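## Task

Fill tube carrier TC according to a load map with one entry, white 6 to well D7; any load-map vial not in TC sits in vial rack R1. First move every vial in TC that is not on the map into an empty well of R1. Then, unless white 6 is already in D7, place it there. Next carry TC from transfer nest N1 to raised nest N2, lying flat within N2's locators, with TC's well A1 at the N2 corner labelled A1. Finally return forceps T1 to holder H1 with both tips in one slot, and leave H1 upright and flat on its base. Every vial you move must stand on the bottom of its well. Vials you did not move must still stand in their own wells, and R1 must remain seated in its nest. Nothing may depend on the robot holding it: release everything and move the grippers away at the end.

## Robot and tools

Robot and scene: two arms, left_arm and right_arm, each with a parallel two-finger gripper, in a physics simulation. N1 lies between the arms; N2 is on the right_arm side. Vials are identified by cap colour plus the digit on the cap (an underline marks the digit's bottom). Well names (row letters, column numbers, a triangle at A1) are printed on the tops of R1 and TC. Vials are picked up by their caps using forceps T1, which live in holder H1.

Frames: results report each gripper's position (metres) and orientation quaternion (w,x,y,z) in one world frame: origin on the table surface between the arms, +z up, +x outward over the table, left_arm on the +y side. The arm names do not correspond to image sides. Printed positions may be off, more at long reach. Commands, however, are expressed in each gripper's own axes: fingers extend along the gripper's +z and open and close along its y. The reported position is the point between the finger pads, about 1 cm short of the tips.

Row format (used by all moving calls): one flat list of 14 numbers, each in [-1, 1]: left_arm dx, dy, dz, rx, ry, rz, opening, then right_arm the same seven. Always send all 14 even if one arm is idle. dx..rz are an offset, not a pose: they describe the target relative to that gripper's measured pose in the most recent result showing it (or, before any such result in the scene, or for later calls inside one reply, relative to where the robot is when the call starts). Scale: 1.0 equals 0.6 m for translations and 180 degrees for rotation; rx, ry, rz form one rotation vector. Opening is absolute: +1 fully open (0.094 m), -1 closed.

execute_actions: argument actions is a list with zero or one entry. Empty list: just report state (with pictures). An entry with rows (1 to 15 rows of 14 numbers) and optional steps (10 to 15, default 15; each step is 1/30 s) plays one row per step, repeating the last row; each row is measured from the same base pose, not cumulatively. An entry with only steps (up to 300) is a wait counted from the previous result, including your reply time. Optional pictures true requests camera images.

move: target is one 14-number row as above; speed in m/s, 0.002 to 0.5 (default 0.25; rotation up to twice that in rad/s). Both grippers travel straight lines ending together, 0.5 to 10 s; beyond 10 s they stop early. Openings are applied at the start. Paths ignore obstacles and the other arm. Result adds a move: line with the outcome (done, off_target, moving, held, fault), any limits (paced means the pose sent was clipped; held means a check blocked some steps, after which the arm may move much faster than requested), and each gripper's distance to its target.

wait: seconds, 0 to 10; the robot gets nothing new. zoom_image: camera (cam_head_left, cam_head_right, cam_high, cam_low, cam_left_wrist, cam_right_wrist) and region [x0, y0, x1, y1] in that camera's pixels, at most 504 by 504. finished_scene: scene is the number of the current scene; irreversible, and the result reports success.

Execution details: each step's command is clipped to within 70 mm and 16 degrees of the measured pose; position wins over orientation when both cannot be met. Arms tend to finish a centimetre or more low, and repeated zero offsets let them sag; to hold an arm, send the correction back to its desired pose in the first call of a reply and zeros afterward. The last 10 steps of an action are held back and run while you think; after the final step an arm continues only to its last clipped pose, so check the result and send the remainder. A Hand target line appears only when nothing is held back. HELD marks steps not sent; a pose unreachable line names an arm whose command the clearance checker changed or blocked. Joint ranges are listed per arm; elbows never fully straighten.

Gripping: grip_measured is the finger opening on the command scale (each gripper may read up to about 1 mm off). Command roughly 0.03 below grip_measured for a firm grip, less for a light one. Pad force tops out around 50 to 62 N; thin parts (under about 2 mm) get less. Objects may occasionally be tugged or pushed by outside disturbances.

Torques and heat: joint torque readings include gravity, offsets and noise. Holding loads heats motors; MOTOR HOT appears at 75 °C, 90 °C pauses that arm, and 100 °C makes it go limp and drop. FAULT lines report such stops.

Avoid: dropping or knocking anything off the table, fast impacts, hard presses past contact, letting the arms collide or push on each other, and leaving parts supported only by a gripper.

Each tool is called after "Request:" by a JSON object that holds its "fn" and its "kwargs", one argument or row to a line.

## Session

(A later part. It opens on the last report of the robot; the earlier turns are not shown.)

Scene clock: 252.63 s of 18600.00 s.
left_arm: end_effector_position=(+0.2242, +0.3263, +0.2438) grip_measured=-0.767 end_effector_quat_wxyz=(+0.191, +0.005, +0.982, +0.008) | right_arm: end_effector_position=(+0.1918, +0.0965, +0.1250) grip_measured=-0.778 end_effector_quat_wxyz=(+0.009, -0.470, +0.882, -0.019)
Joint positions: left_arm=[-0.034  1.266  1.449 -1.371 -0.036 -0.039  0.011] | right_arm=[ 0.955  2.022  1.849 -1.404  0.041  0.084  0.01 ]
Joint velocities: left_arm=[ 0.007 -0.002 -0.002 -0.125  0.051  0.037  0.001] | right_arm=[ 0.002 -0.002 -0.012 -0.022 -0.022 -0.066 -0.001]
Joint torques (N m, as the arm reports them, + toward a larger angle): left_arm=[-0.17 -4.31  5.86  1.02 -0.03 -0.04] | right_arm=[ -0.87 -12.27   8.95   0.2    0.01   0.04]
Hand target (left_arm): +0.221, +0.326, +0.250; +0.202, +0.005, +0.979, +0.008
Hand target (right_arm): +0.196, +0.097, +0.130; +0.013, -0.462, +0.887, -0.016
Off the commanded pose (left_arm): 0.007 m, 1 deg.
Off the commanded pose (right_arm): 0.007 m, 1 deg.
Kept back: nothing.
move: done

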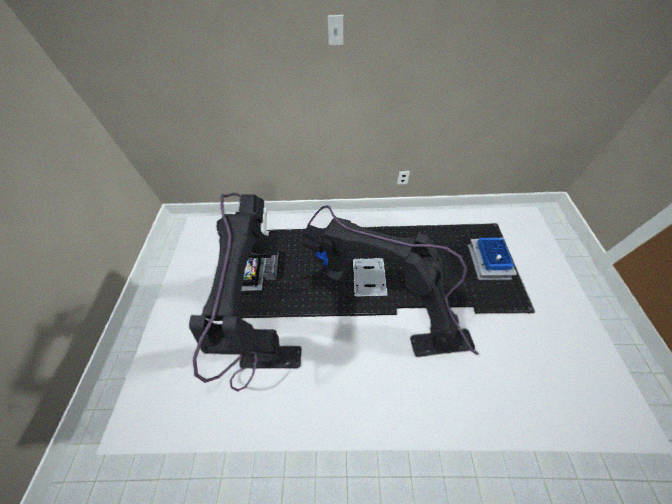

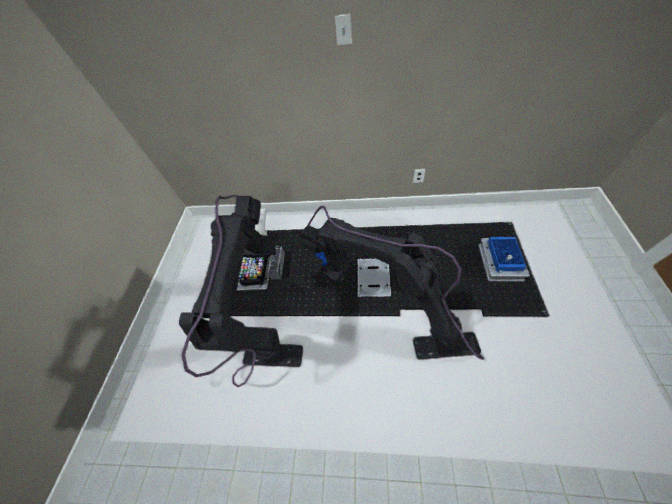

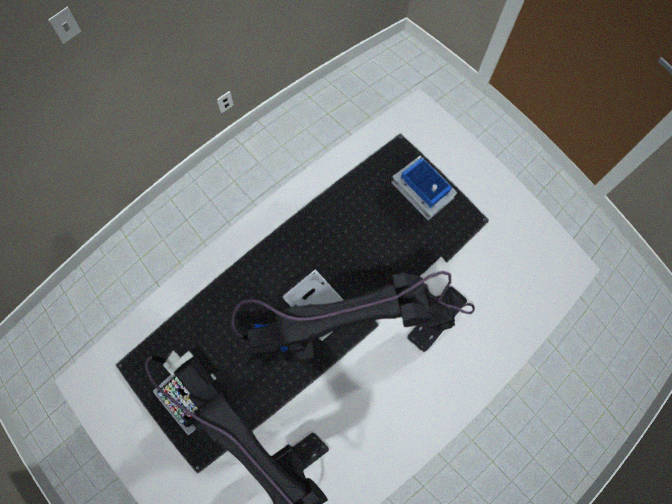

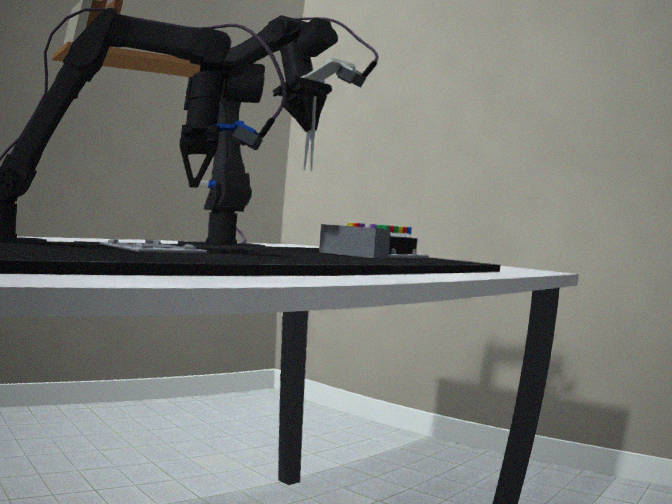

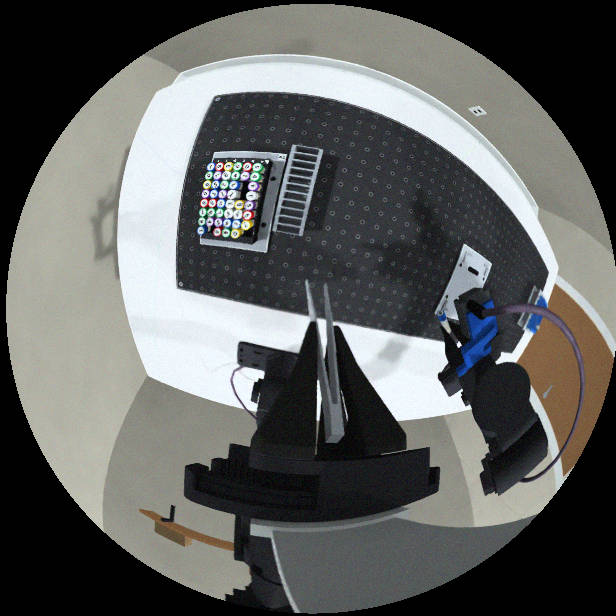

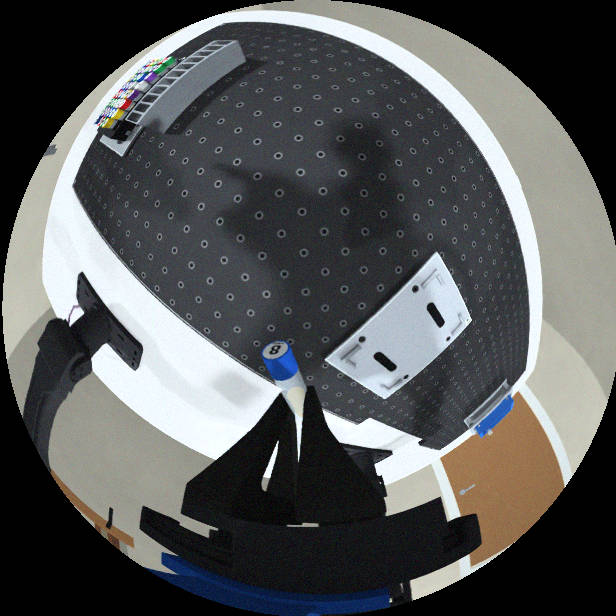

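Request:
{"fn": "move", "kwargs": {
  "target": [-0.0703,-0.0655,-0.0125,0.1145,-0.0173,0.251,-0.765, -0.1187,-0.0772,-0.0137,-0.006,-0.4868,0.0151,-0.80],
  "speed": 0.3
}}

Scene clock: 258.97 s of 18600.00 s.
left_arm: end_effector_position=(+0.2594, +0.2883, +0.2589) grip_measured=-0.767 end_effector_quat_wxyz=(+0.189, +0.412, +0.887, -0.083) | right_arm: end_effector_position=(+0.2689, +0.1366, +0.1456) grip_measured=-0.778 end_effector_quat_wxyz=(+0.622, -0.324, +0.633, +0.327)
Joint positions: left_arm=[ 0.052  1.509  1.709 -1.495  0.316  0.855  0.011] | right_arm=[ 0.826  1.858  0.531  1.316 -0.023  0.01   0.01 ]
Joint velocities: left_arm=[ 0.012 -0.032 -0.012 -0.022  0.081 -0.051 -0.   ] | right_arm=[-0.007 -0.012 -0.012  0.066 -0.022 -0.125 -0.   ]
Joint torques (N m, as the arm reports them, + toward a larger angle): left_arm=[ 0.77 -4.    7.46  0.71  0.51  0.09] | right_arm=[-0.94 -7.2   4.85  1.81 -0.08  0.  ]
Hand target (left_arm): +0.260, +0.287, +0.266; +0.197, +0.413, +0.884, -0.089
Hand target (right_arm): +0.270, +0.133, +0.132; +0.611, -0.328, +0.644, +0.323
Off the commanded pose (left_arm): 0.007 m, 1 deg.
Off the commanded pose (right_arm): 0.013 m, 2 deg.
Kept back: nothing.
move: off_target (right_arm)

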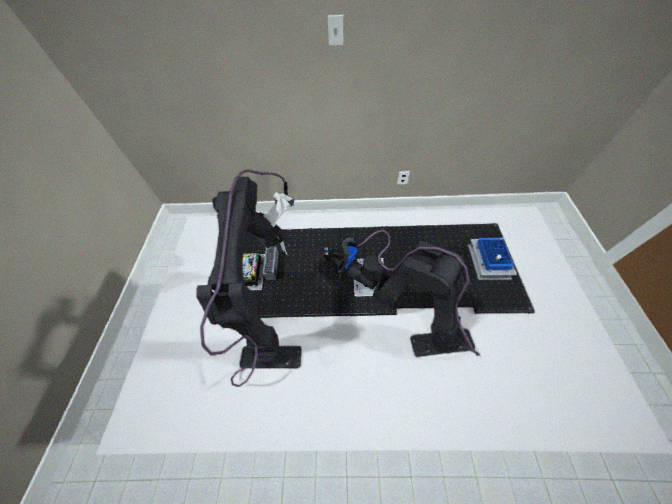

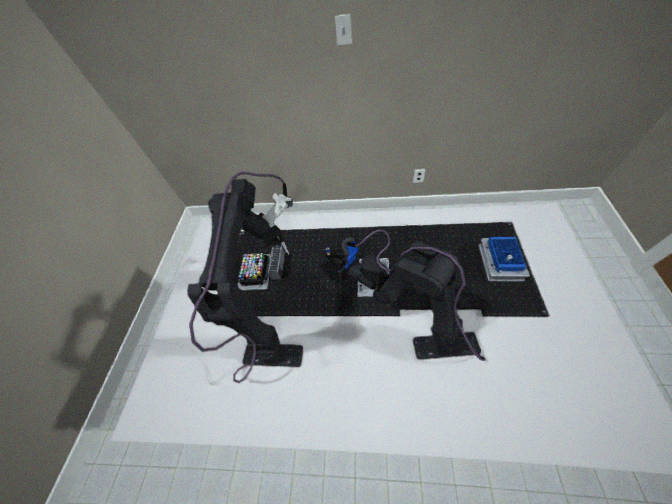

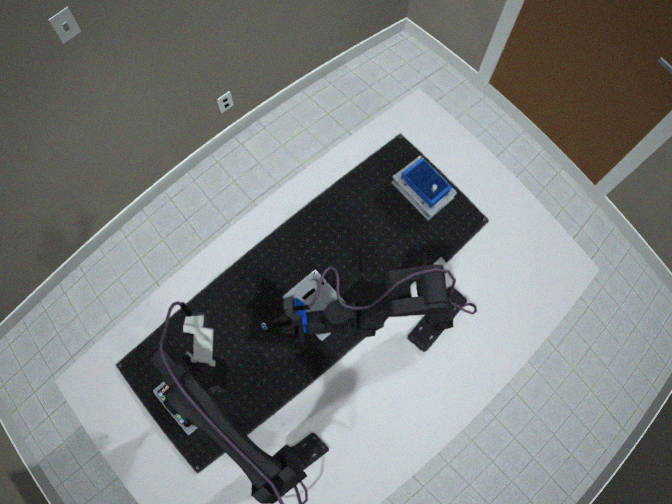

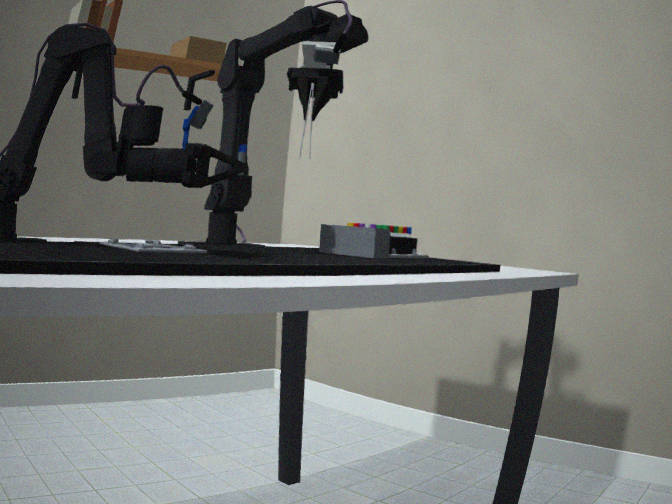

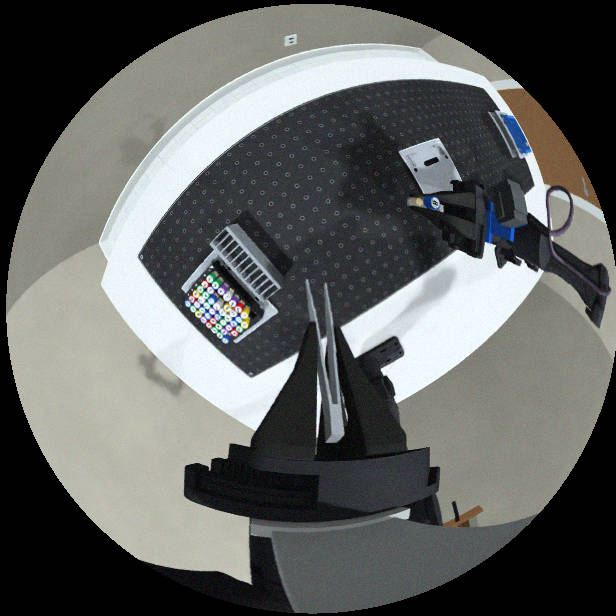

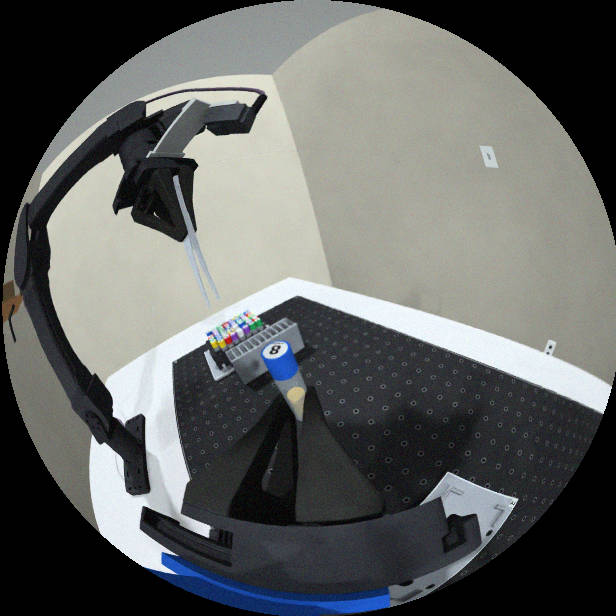

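Request:
{"fn": "move", "kwargs": {
  "target": [-0.1867,-0.1383,0.0613,0,-0.005,0,-0.765, 0.0667,-0.006,-0.004,0,0.0194,0,-0.80],
  "speed": 0.12
}}

Scene clock: 262.57 s of 18600.00 s.
left_arm: end_effector_position=(+0.2667, +0.1497, +0.2628) grip_measured=-0.767 end_effector_quat_wxyz=(+0.178, +0.413, +0.889, -0.090) | right_arm: end_effector_position=(+0.2696, +0.1384, +0.1201) grip_measured=-0.778 end_effector_quat_wxyz=(+0.614, -0.329, +0.641, +0.324)
Joint positions: left_arm=[-0.439  1.652  1.866 -1.419  0.167  0.378  0.011] | right_arm=[ 0.826  1.957  0.531  1.389 -0.026  0.01   0.01 ]
Joint velocities: left_arm=[-0.012 -0.007  0.012  0.066  0.007  0.066 -0.001] | right_arm=[-0.017 -0.002 -0.002  0.007 -0.022 -0.037 -0.   ]
Joint torques (N m, as the arm reports them, + toward a larger angle): left_arm=[-0.31 -5.52  7.6   1.18  0.05 -0.09] | right_arm=[-1.   -7.84  3.98  1.8  -0.09 -0.05]
Hand target (left_arm): +0.274, +0.146, +0.272; +0.199, +0.410, +0.886, -0.088
Hand target (right_arm): +0.270, +0.133, +0.106; +0.603, -0.334, +0.652, +0.317
Off the commanded pose (left_arm): 0.010 m, 2 deg.
Off the commanded pose (right_arm): 0.016 m, 2 deg.
Kept back: nothing.
move: off_target (right_arm)

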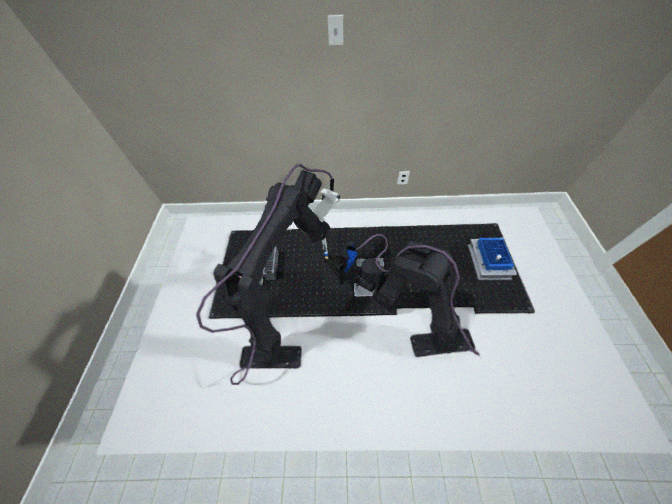

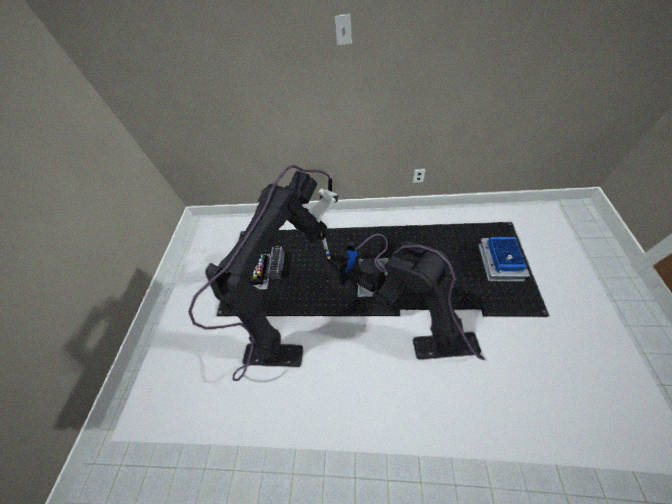

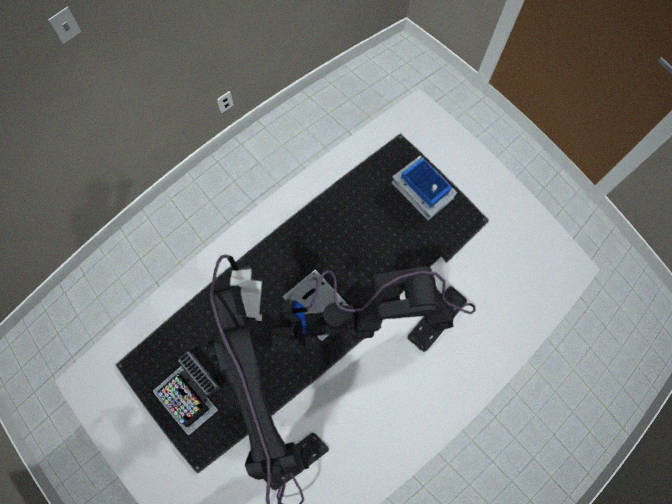

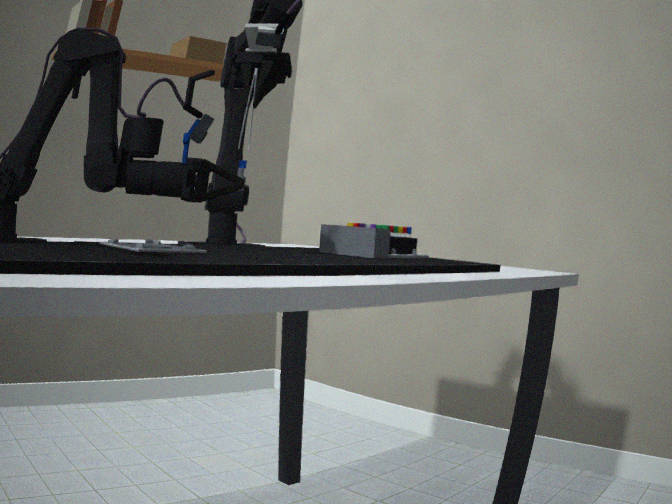

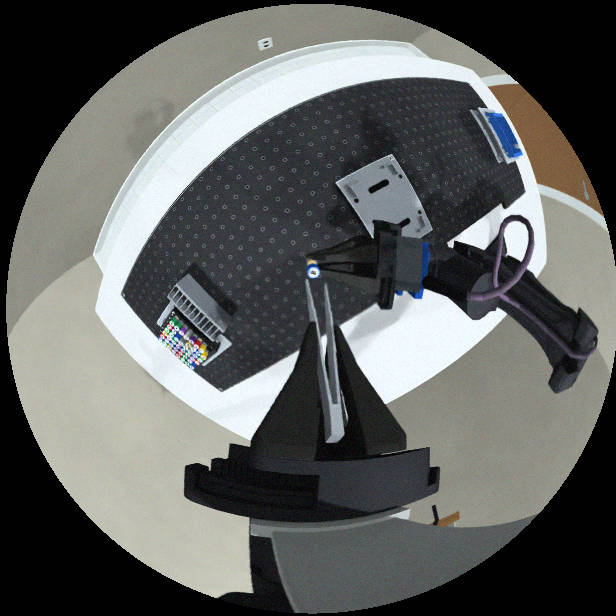

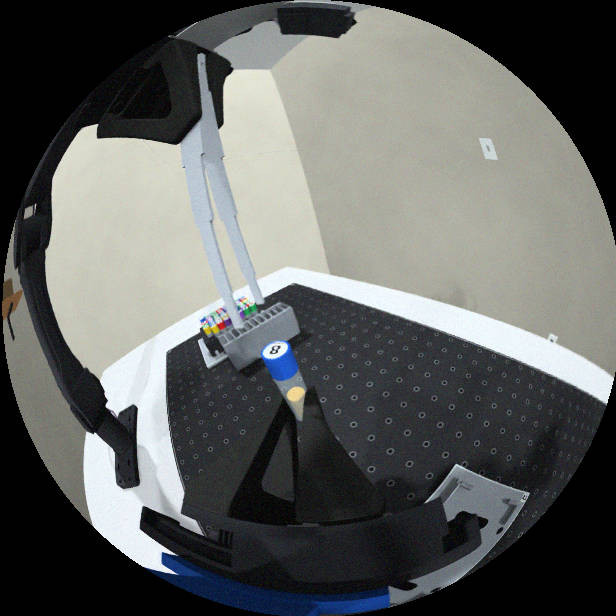

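Request:
{"fn": "zoom_image", "kwargs": {
  "camera": "cam_left_wrist",
  "region": [285, 240, 345, 300]
}}

Request:
{"fn": "zoom_image", "kwargs": {
  "camera": "cam_low",
  "region": [190, 110, 290, 210]
}}

Region (285, 240, 345, 300) of cam_left_wrist's 616x616 image, scaled by 8.400, with more detail than that image has.

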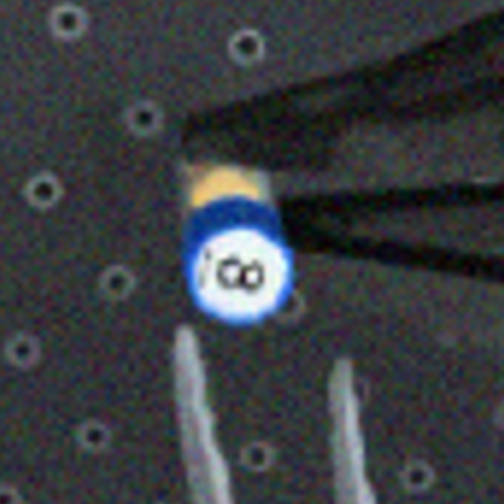

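Region (190, 110, 290, 210) of cam_low's 672x504 image, scaled by 5.040, with more detail than that image has.

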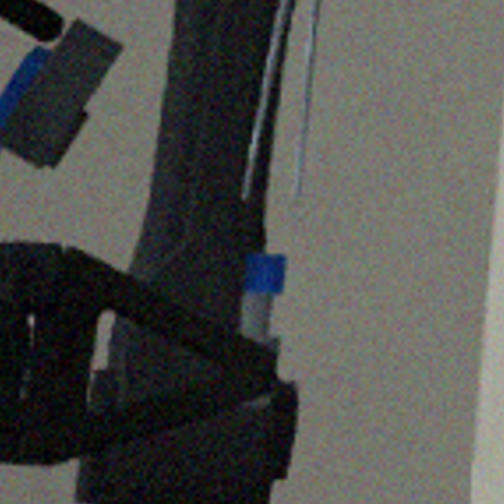

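Request:
{"fn": "move", "kwargs": {
  "target": [0.0057,0.003,0.0355,-0.0036,-0.0039,0.0018,-0.765, 0.006,0,0,0,0.003,0,-0.80],
  "speed": 0.03
}}

Request:
{"fn": "zoom_image", "kwargs": {
  "camera": "cam_left_wrist",
  "region": [285, 240, 345, 300]
}}

Request:
{"fn": "zoom_image", "kwargs": {
  "camera": "cam_low",
  "region": [190, 110, 290, 210]
}}

Scene clock: 266.70 s of 18600.00 s.
left_arm: end_effector_position=(+0.2702, +0.1483, +0.2358) grip_measured=-0.767 end_effector_quat_wxyz=(+0.168, +0.412, +0.891, -0.089) | right_arm: end_effector_position=(+0.2697, +0.1384, +0.1203) grip_measured=-0.778 end_effector_quat_wxyz=(+0.614, -0.329, +0.640, +0.324)
Joint positions: left_arm=[-0.439  1.643  1.748 -1.33   0.165  0.375  0.011] | right_arm=[ 0.826  1.957  0.531  1.389 -0.026  0.01   0.01 ]
Joint velocities: left_arm=[-0.007  0.017  0.002  0.066 -0.022  0.037  0.001] | right_arm=[-0.017 -0.002 -0.002  0.051  0.051 -0.037 -0.   ]
Joint torques (N m, as the arm reports them, + toward a larger angle): left_arm=[-0.51 -7.57  4.6   1.2   0.04 -0.04] | right_arm=[ 0.07 -9.04  5.19  1.8   0.01 -0.03]
Hand target (left_arm): +0.271, +0.147, +0.242; +0.186, +0.414, +0.887, -0.087
Hand target (right_arm): +0.270, +0.138, +0.117; +0.611, -0.331, +0.643, +0.322
Off the commanded pose (left_arm): 0.006 m, 2 deg.
Off the commanded pose (right_arm): 0.004 m, 1 deg.
Kept back: nothing.
move: done

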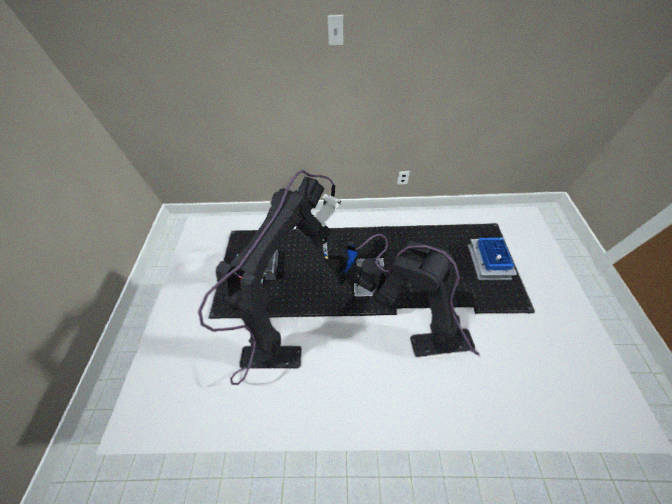

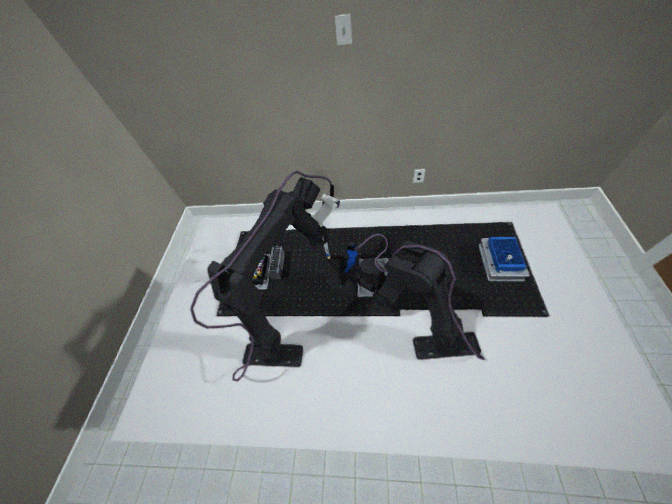

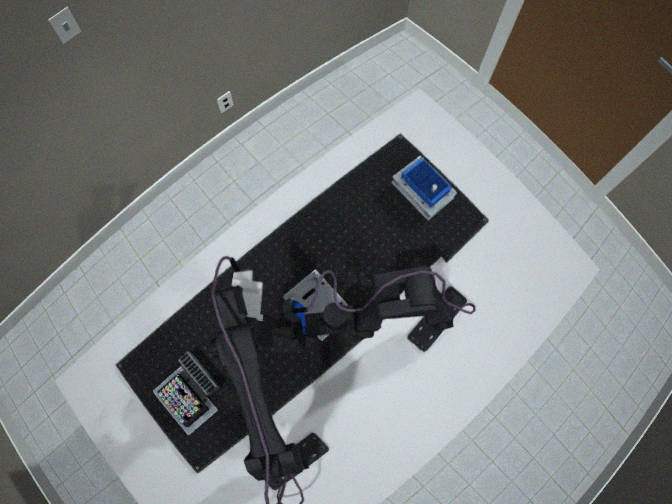

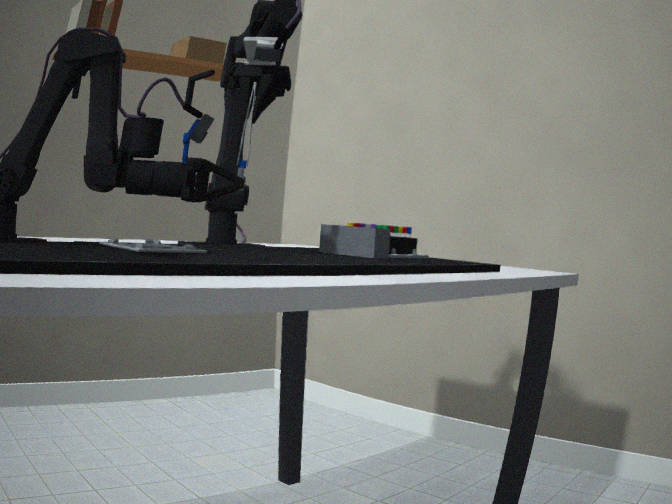

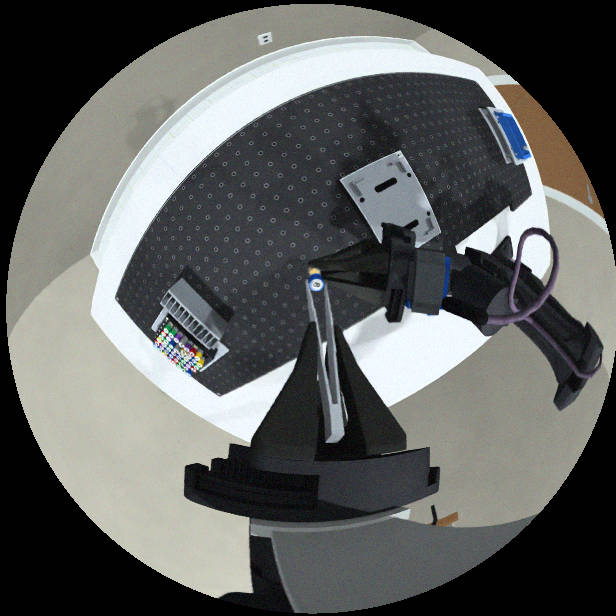

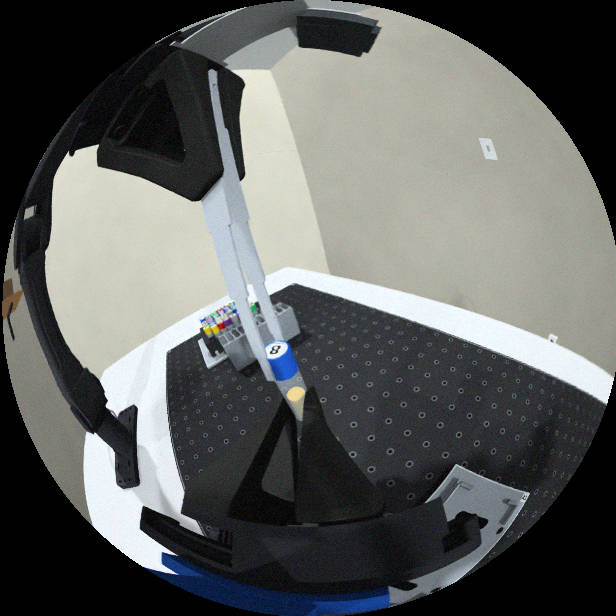

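Region (285, 240, 345, 300) of cam_left_wrist's 616x616 image, scaled by 8.400, with more detail than that image has.

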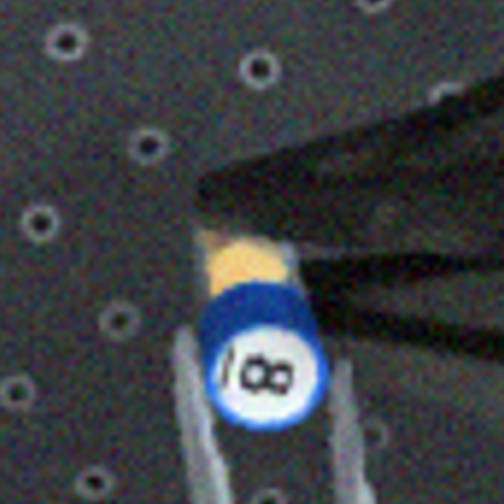

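Region (190, 110, 290, 210) of cam_low's 672x504 image, scaled by 5.040, with more detail than that image has.

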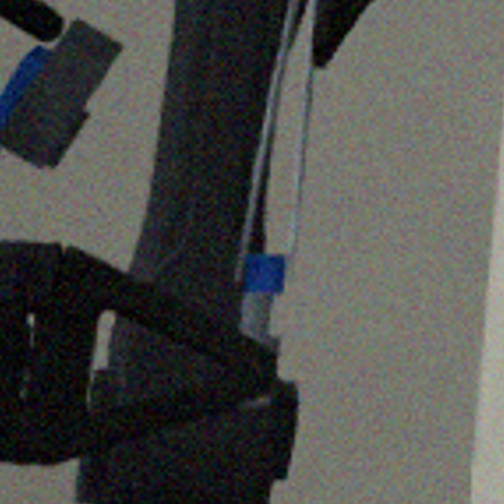

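Request:
{"fn": "execute_actions", "kwargs": {
  "actions": [
    {"rows":[[-0.0071,-0.0003,-0.0076,-0.0056,-0.0104,0.0035,-0.765,0.006,0,0,0,0.003,0,-0.80],[-0.0076,0,-0.0071,-0.0058,-0.0108,0.0035,-0.765,0.006,0,0,0,0.003,0,-0.80],[-0.0081,0.0003,-0.0066,-0.0059,-0.0112,0.0036,-0.765,0.006,0,0,0,0.003,0,-0.80],[-0.0086,0.0006,-0.006,-0.0061,-0.0116,0.0037,-0.765,0.006,0,0,0,0.003,0,-0.80],[-0.009,0.001,-0.0055,-0.0063,-0.012,0.0038,-0.765,0.006,0,0,0,0.003,0,-0.80],[-0.0095,0.0013,-0.005,-0.0064,-0.0124,0.0038,-0.765,0.006,0,0,0,0.003,0,-0.80],[-0.01,0.0016,-0.0045,-0.0066,-0.0128,0.0039,-0.765,0.006,0,0,0,0.003,0,-0.80],[-0.0105,0.0019,-0.004,-0.0068,-0.0132,0.004,-0.765,0.006,0,0,0,0.003,0,-0.80]],"steps":12}
  ]
}}

Request:
{"fn": "wait", "kwargs": {
  "seconds": 0.3
}}

Request:
{"fn": "zoom_image", "kwargs": {
  "camera": "cam_left_wrist",
  "region": [285, 250, 345, 310]
}}

Request:
{"fn": "zoom_image", "kwargs": {
  "camera": "cam_right_wrist",
  "region": [220, 280, 360, 420]
}}

Scene clock: 269.60 s of 18600.00 s.
left_arm: end_effector_position=(+0.2705, +0.1482, +0.2359) grip_measured=-0.767 end_effector_quat_wxyz=(+0.168, +0.412, +0.891, -0.088) | right_arm: end_effector_position=(+0.2697, +0.1384, +0.1203) grip_measured=-0.778 end_effector_quat_wxyz=(+0.614, -0.329, +0.640, +0.324)
Joint positions: left_arm=[-0.439  1.643  1.748 -1.329  0.165  0.375  0.011] | right_arm=[ 0.826  1.957  0.531  1.389 -0.026  0.01   0.01 ]
Joint velocities: left_arm=[ 0.002 -0.017  0.017 -0.051  0.037  0.007 -0.   ] | right_arm=[ 0.007 -0.017 -0.012 -0.022 -0.037  0.051 -0.   ]
Joint torques (N m, as the arm reports them, + toward a larger angle): left_arm=[-0.48 -7.5   4.47  1.22  0.05 -0.04] | right_arm=[ 0.09 -8.99  5.22  1.8   0.01 -0.03]
Steps of this call (steps 1 to 85: nothing new was sent; steps 86 to 87: the first 2 steps of this action). Readings (end_effector_position):
86: left_arm (+0.2703, +0.1482, +0.2358) | right_arm (+0.2697, +0.1384, +0.1203)
87: the state above

Scene clock: 270.23 s of 18600.00 s.
left_arm: end_effector_position=(+0.2745, +0.1463, +0.2375) grip_measured=-0.767 end_effector_quat_wxyz=(+0.178, +0.412, +0.889, -0.089) | right_arm: end_effector_position=(+0.2697, +0.1384, +0.1203) grip_measured=-0.778 end_effector_quat_wxyz=(+0.614, -0.329, +0.640, +0.324)
Joint positions: left_arm=[-0.439  1.643  1.748 -1.31   0.165  0.375  0.011] | right_arm=[ 0.826  1.957  0.531  1.389 -0.026  0.01   0.01 ]
Joint velocities: left_arm=[-0.007 -0.007 -0.027  0.007 -0.022  0.022 -0.   ] | right_arm=[ 0.007 -0.022  0.007  0.022 -0.037  0.051  0.001]
Joint torques (N m, as the arm reports them, + toward a larger angle): left_arm=[-0.45 -7.52  3.92  1.25  0.04 -0.02] | right_arm=[ 0.11 -8.97  5.25  1.79  0.02 -0.03]
Hand target (left_arm): +0.274, +0.145, +0.240; +0.191, +0.414, +0.886, -0.086
Hand target (right_arm): +0.270, +0.138, +0.117; +0.611, -0.331, +0.643, +0.322
Off the commanded pose (left_arm): 0.003 m, 2 deg.
Off the commanded pose (right_arm): 0.004 m, 1 deg.
Kept back: nothing.
Steps of this call (steps 1 to 10: the last 10 steps of your previous action; steps 11 to 19: nothing new was sent). Readings (end_effector_position):
1: left_arm (+0.2707, +0.1481, +0.2359) | right_arm (+0.2697, +0.1384, +0.1203)
2: left_arm (+0.2709, +0.1480, +0.2360) | right_arm (+0.2697, +0.1384, +0.1203)
4: left_arm (+0.2717, +0.1476, +0.2364) | right_arm (+0.2697, +0.1384, +0.1203)
8: left_arm (+0.2733, +0.1469, +0.2370) | right_arm (+0.2697, +0.1384, +0.1203)
19: the state above

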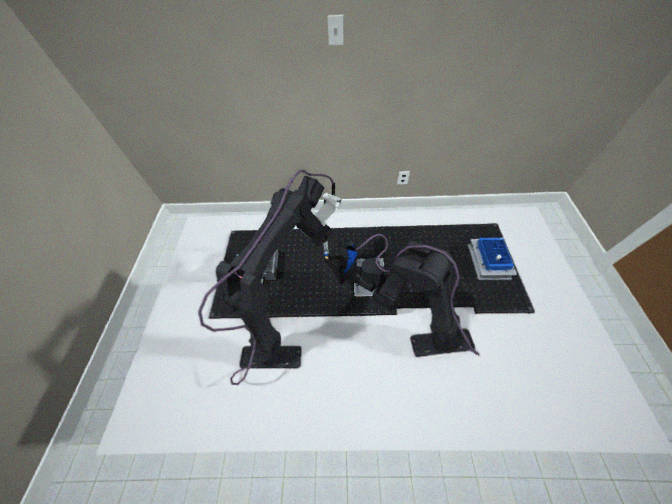

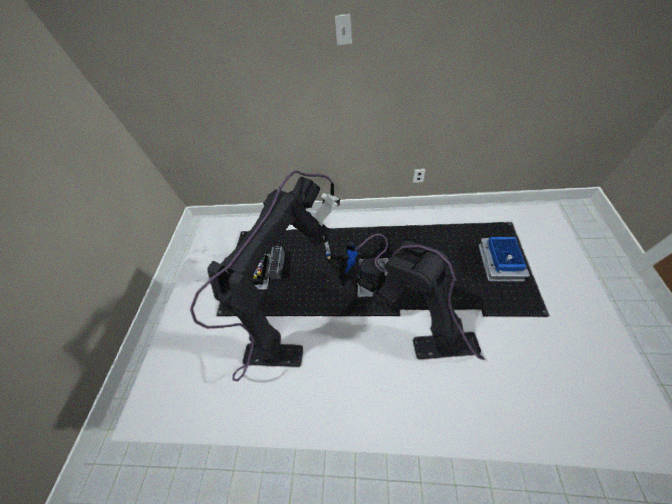

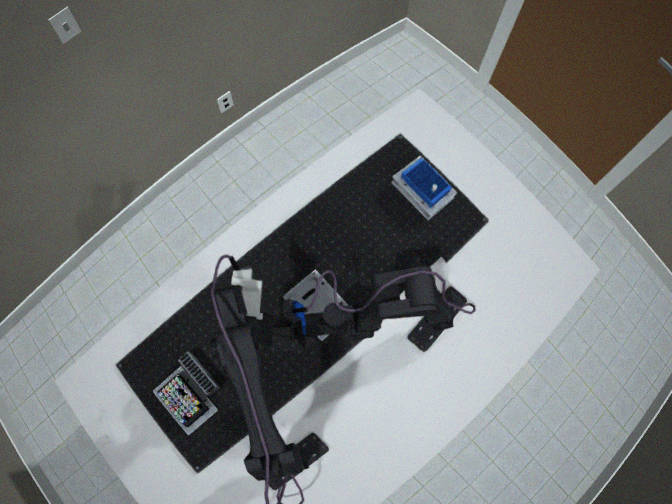

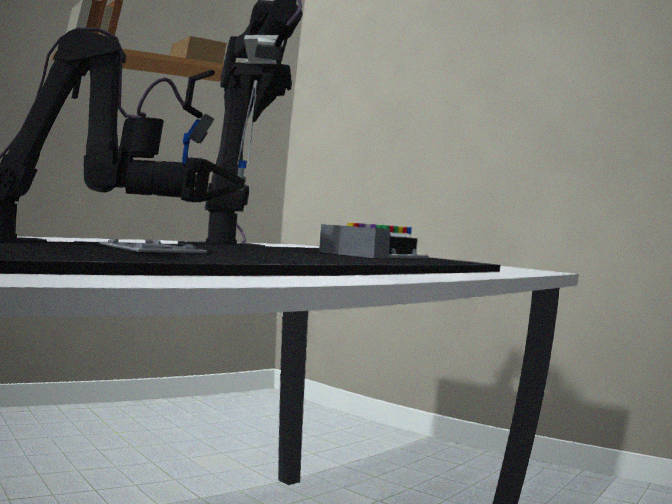

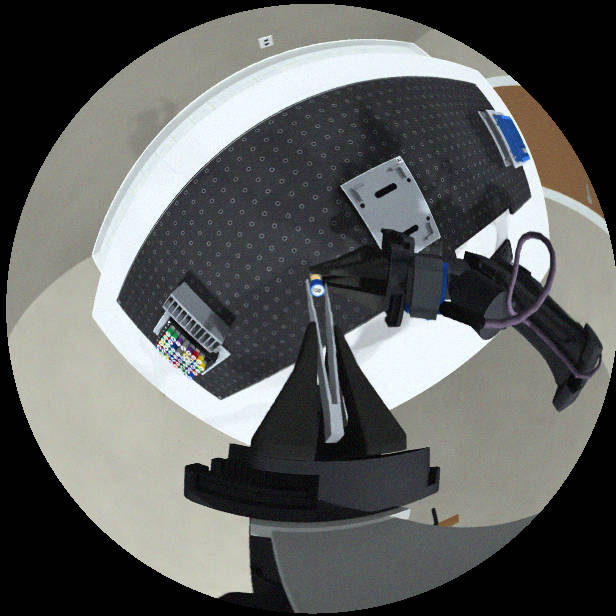

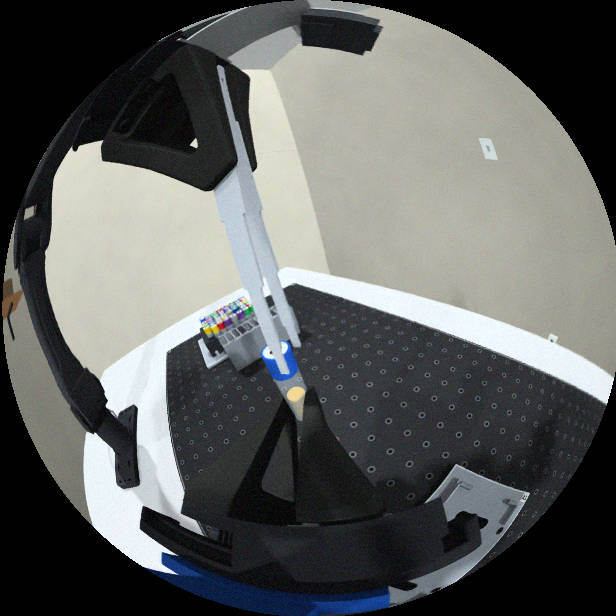

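Region (285, 250, 345, 310) of cam_left_wrist's 616x616 image, scaled by 8.400, with more detail than that image has.

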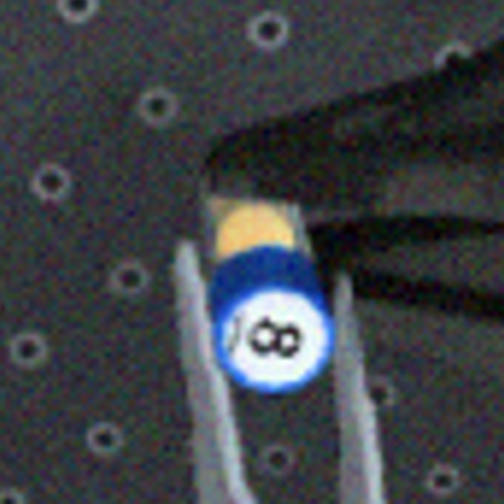

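Region (220, 280, 360, 420) of cam_right_wrist's 616x616 image, scaled by 3.600, with more detail than that image has.

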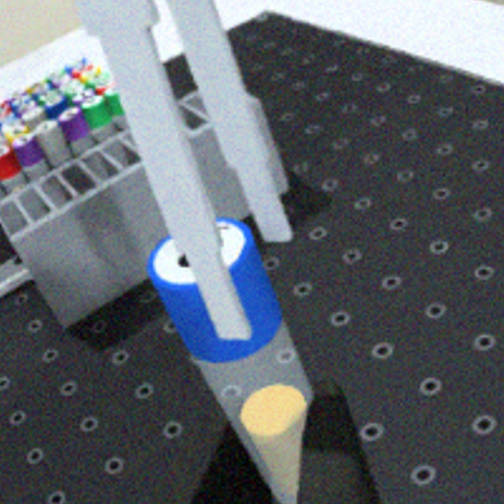

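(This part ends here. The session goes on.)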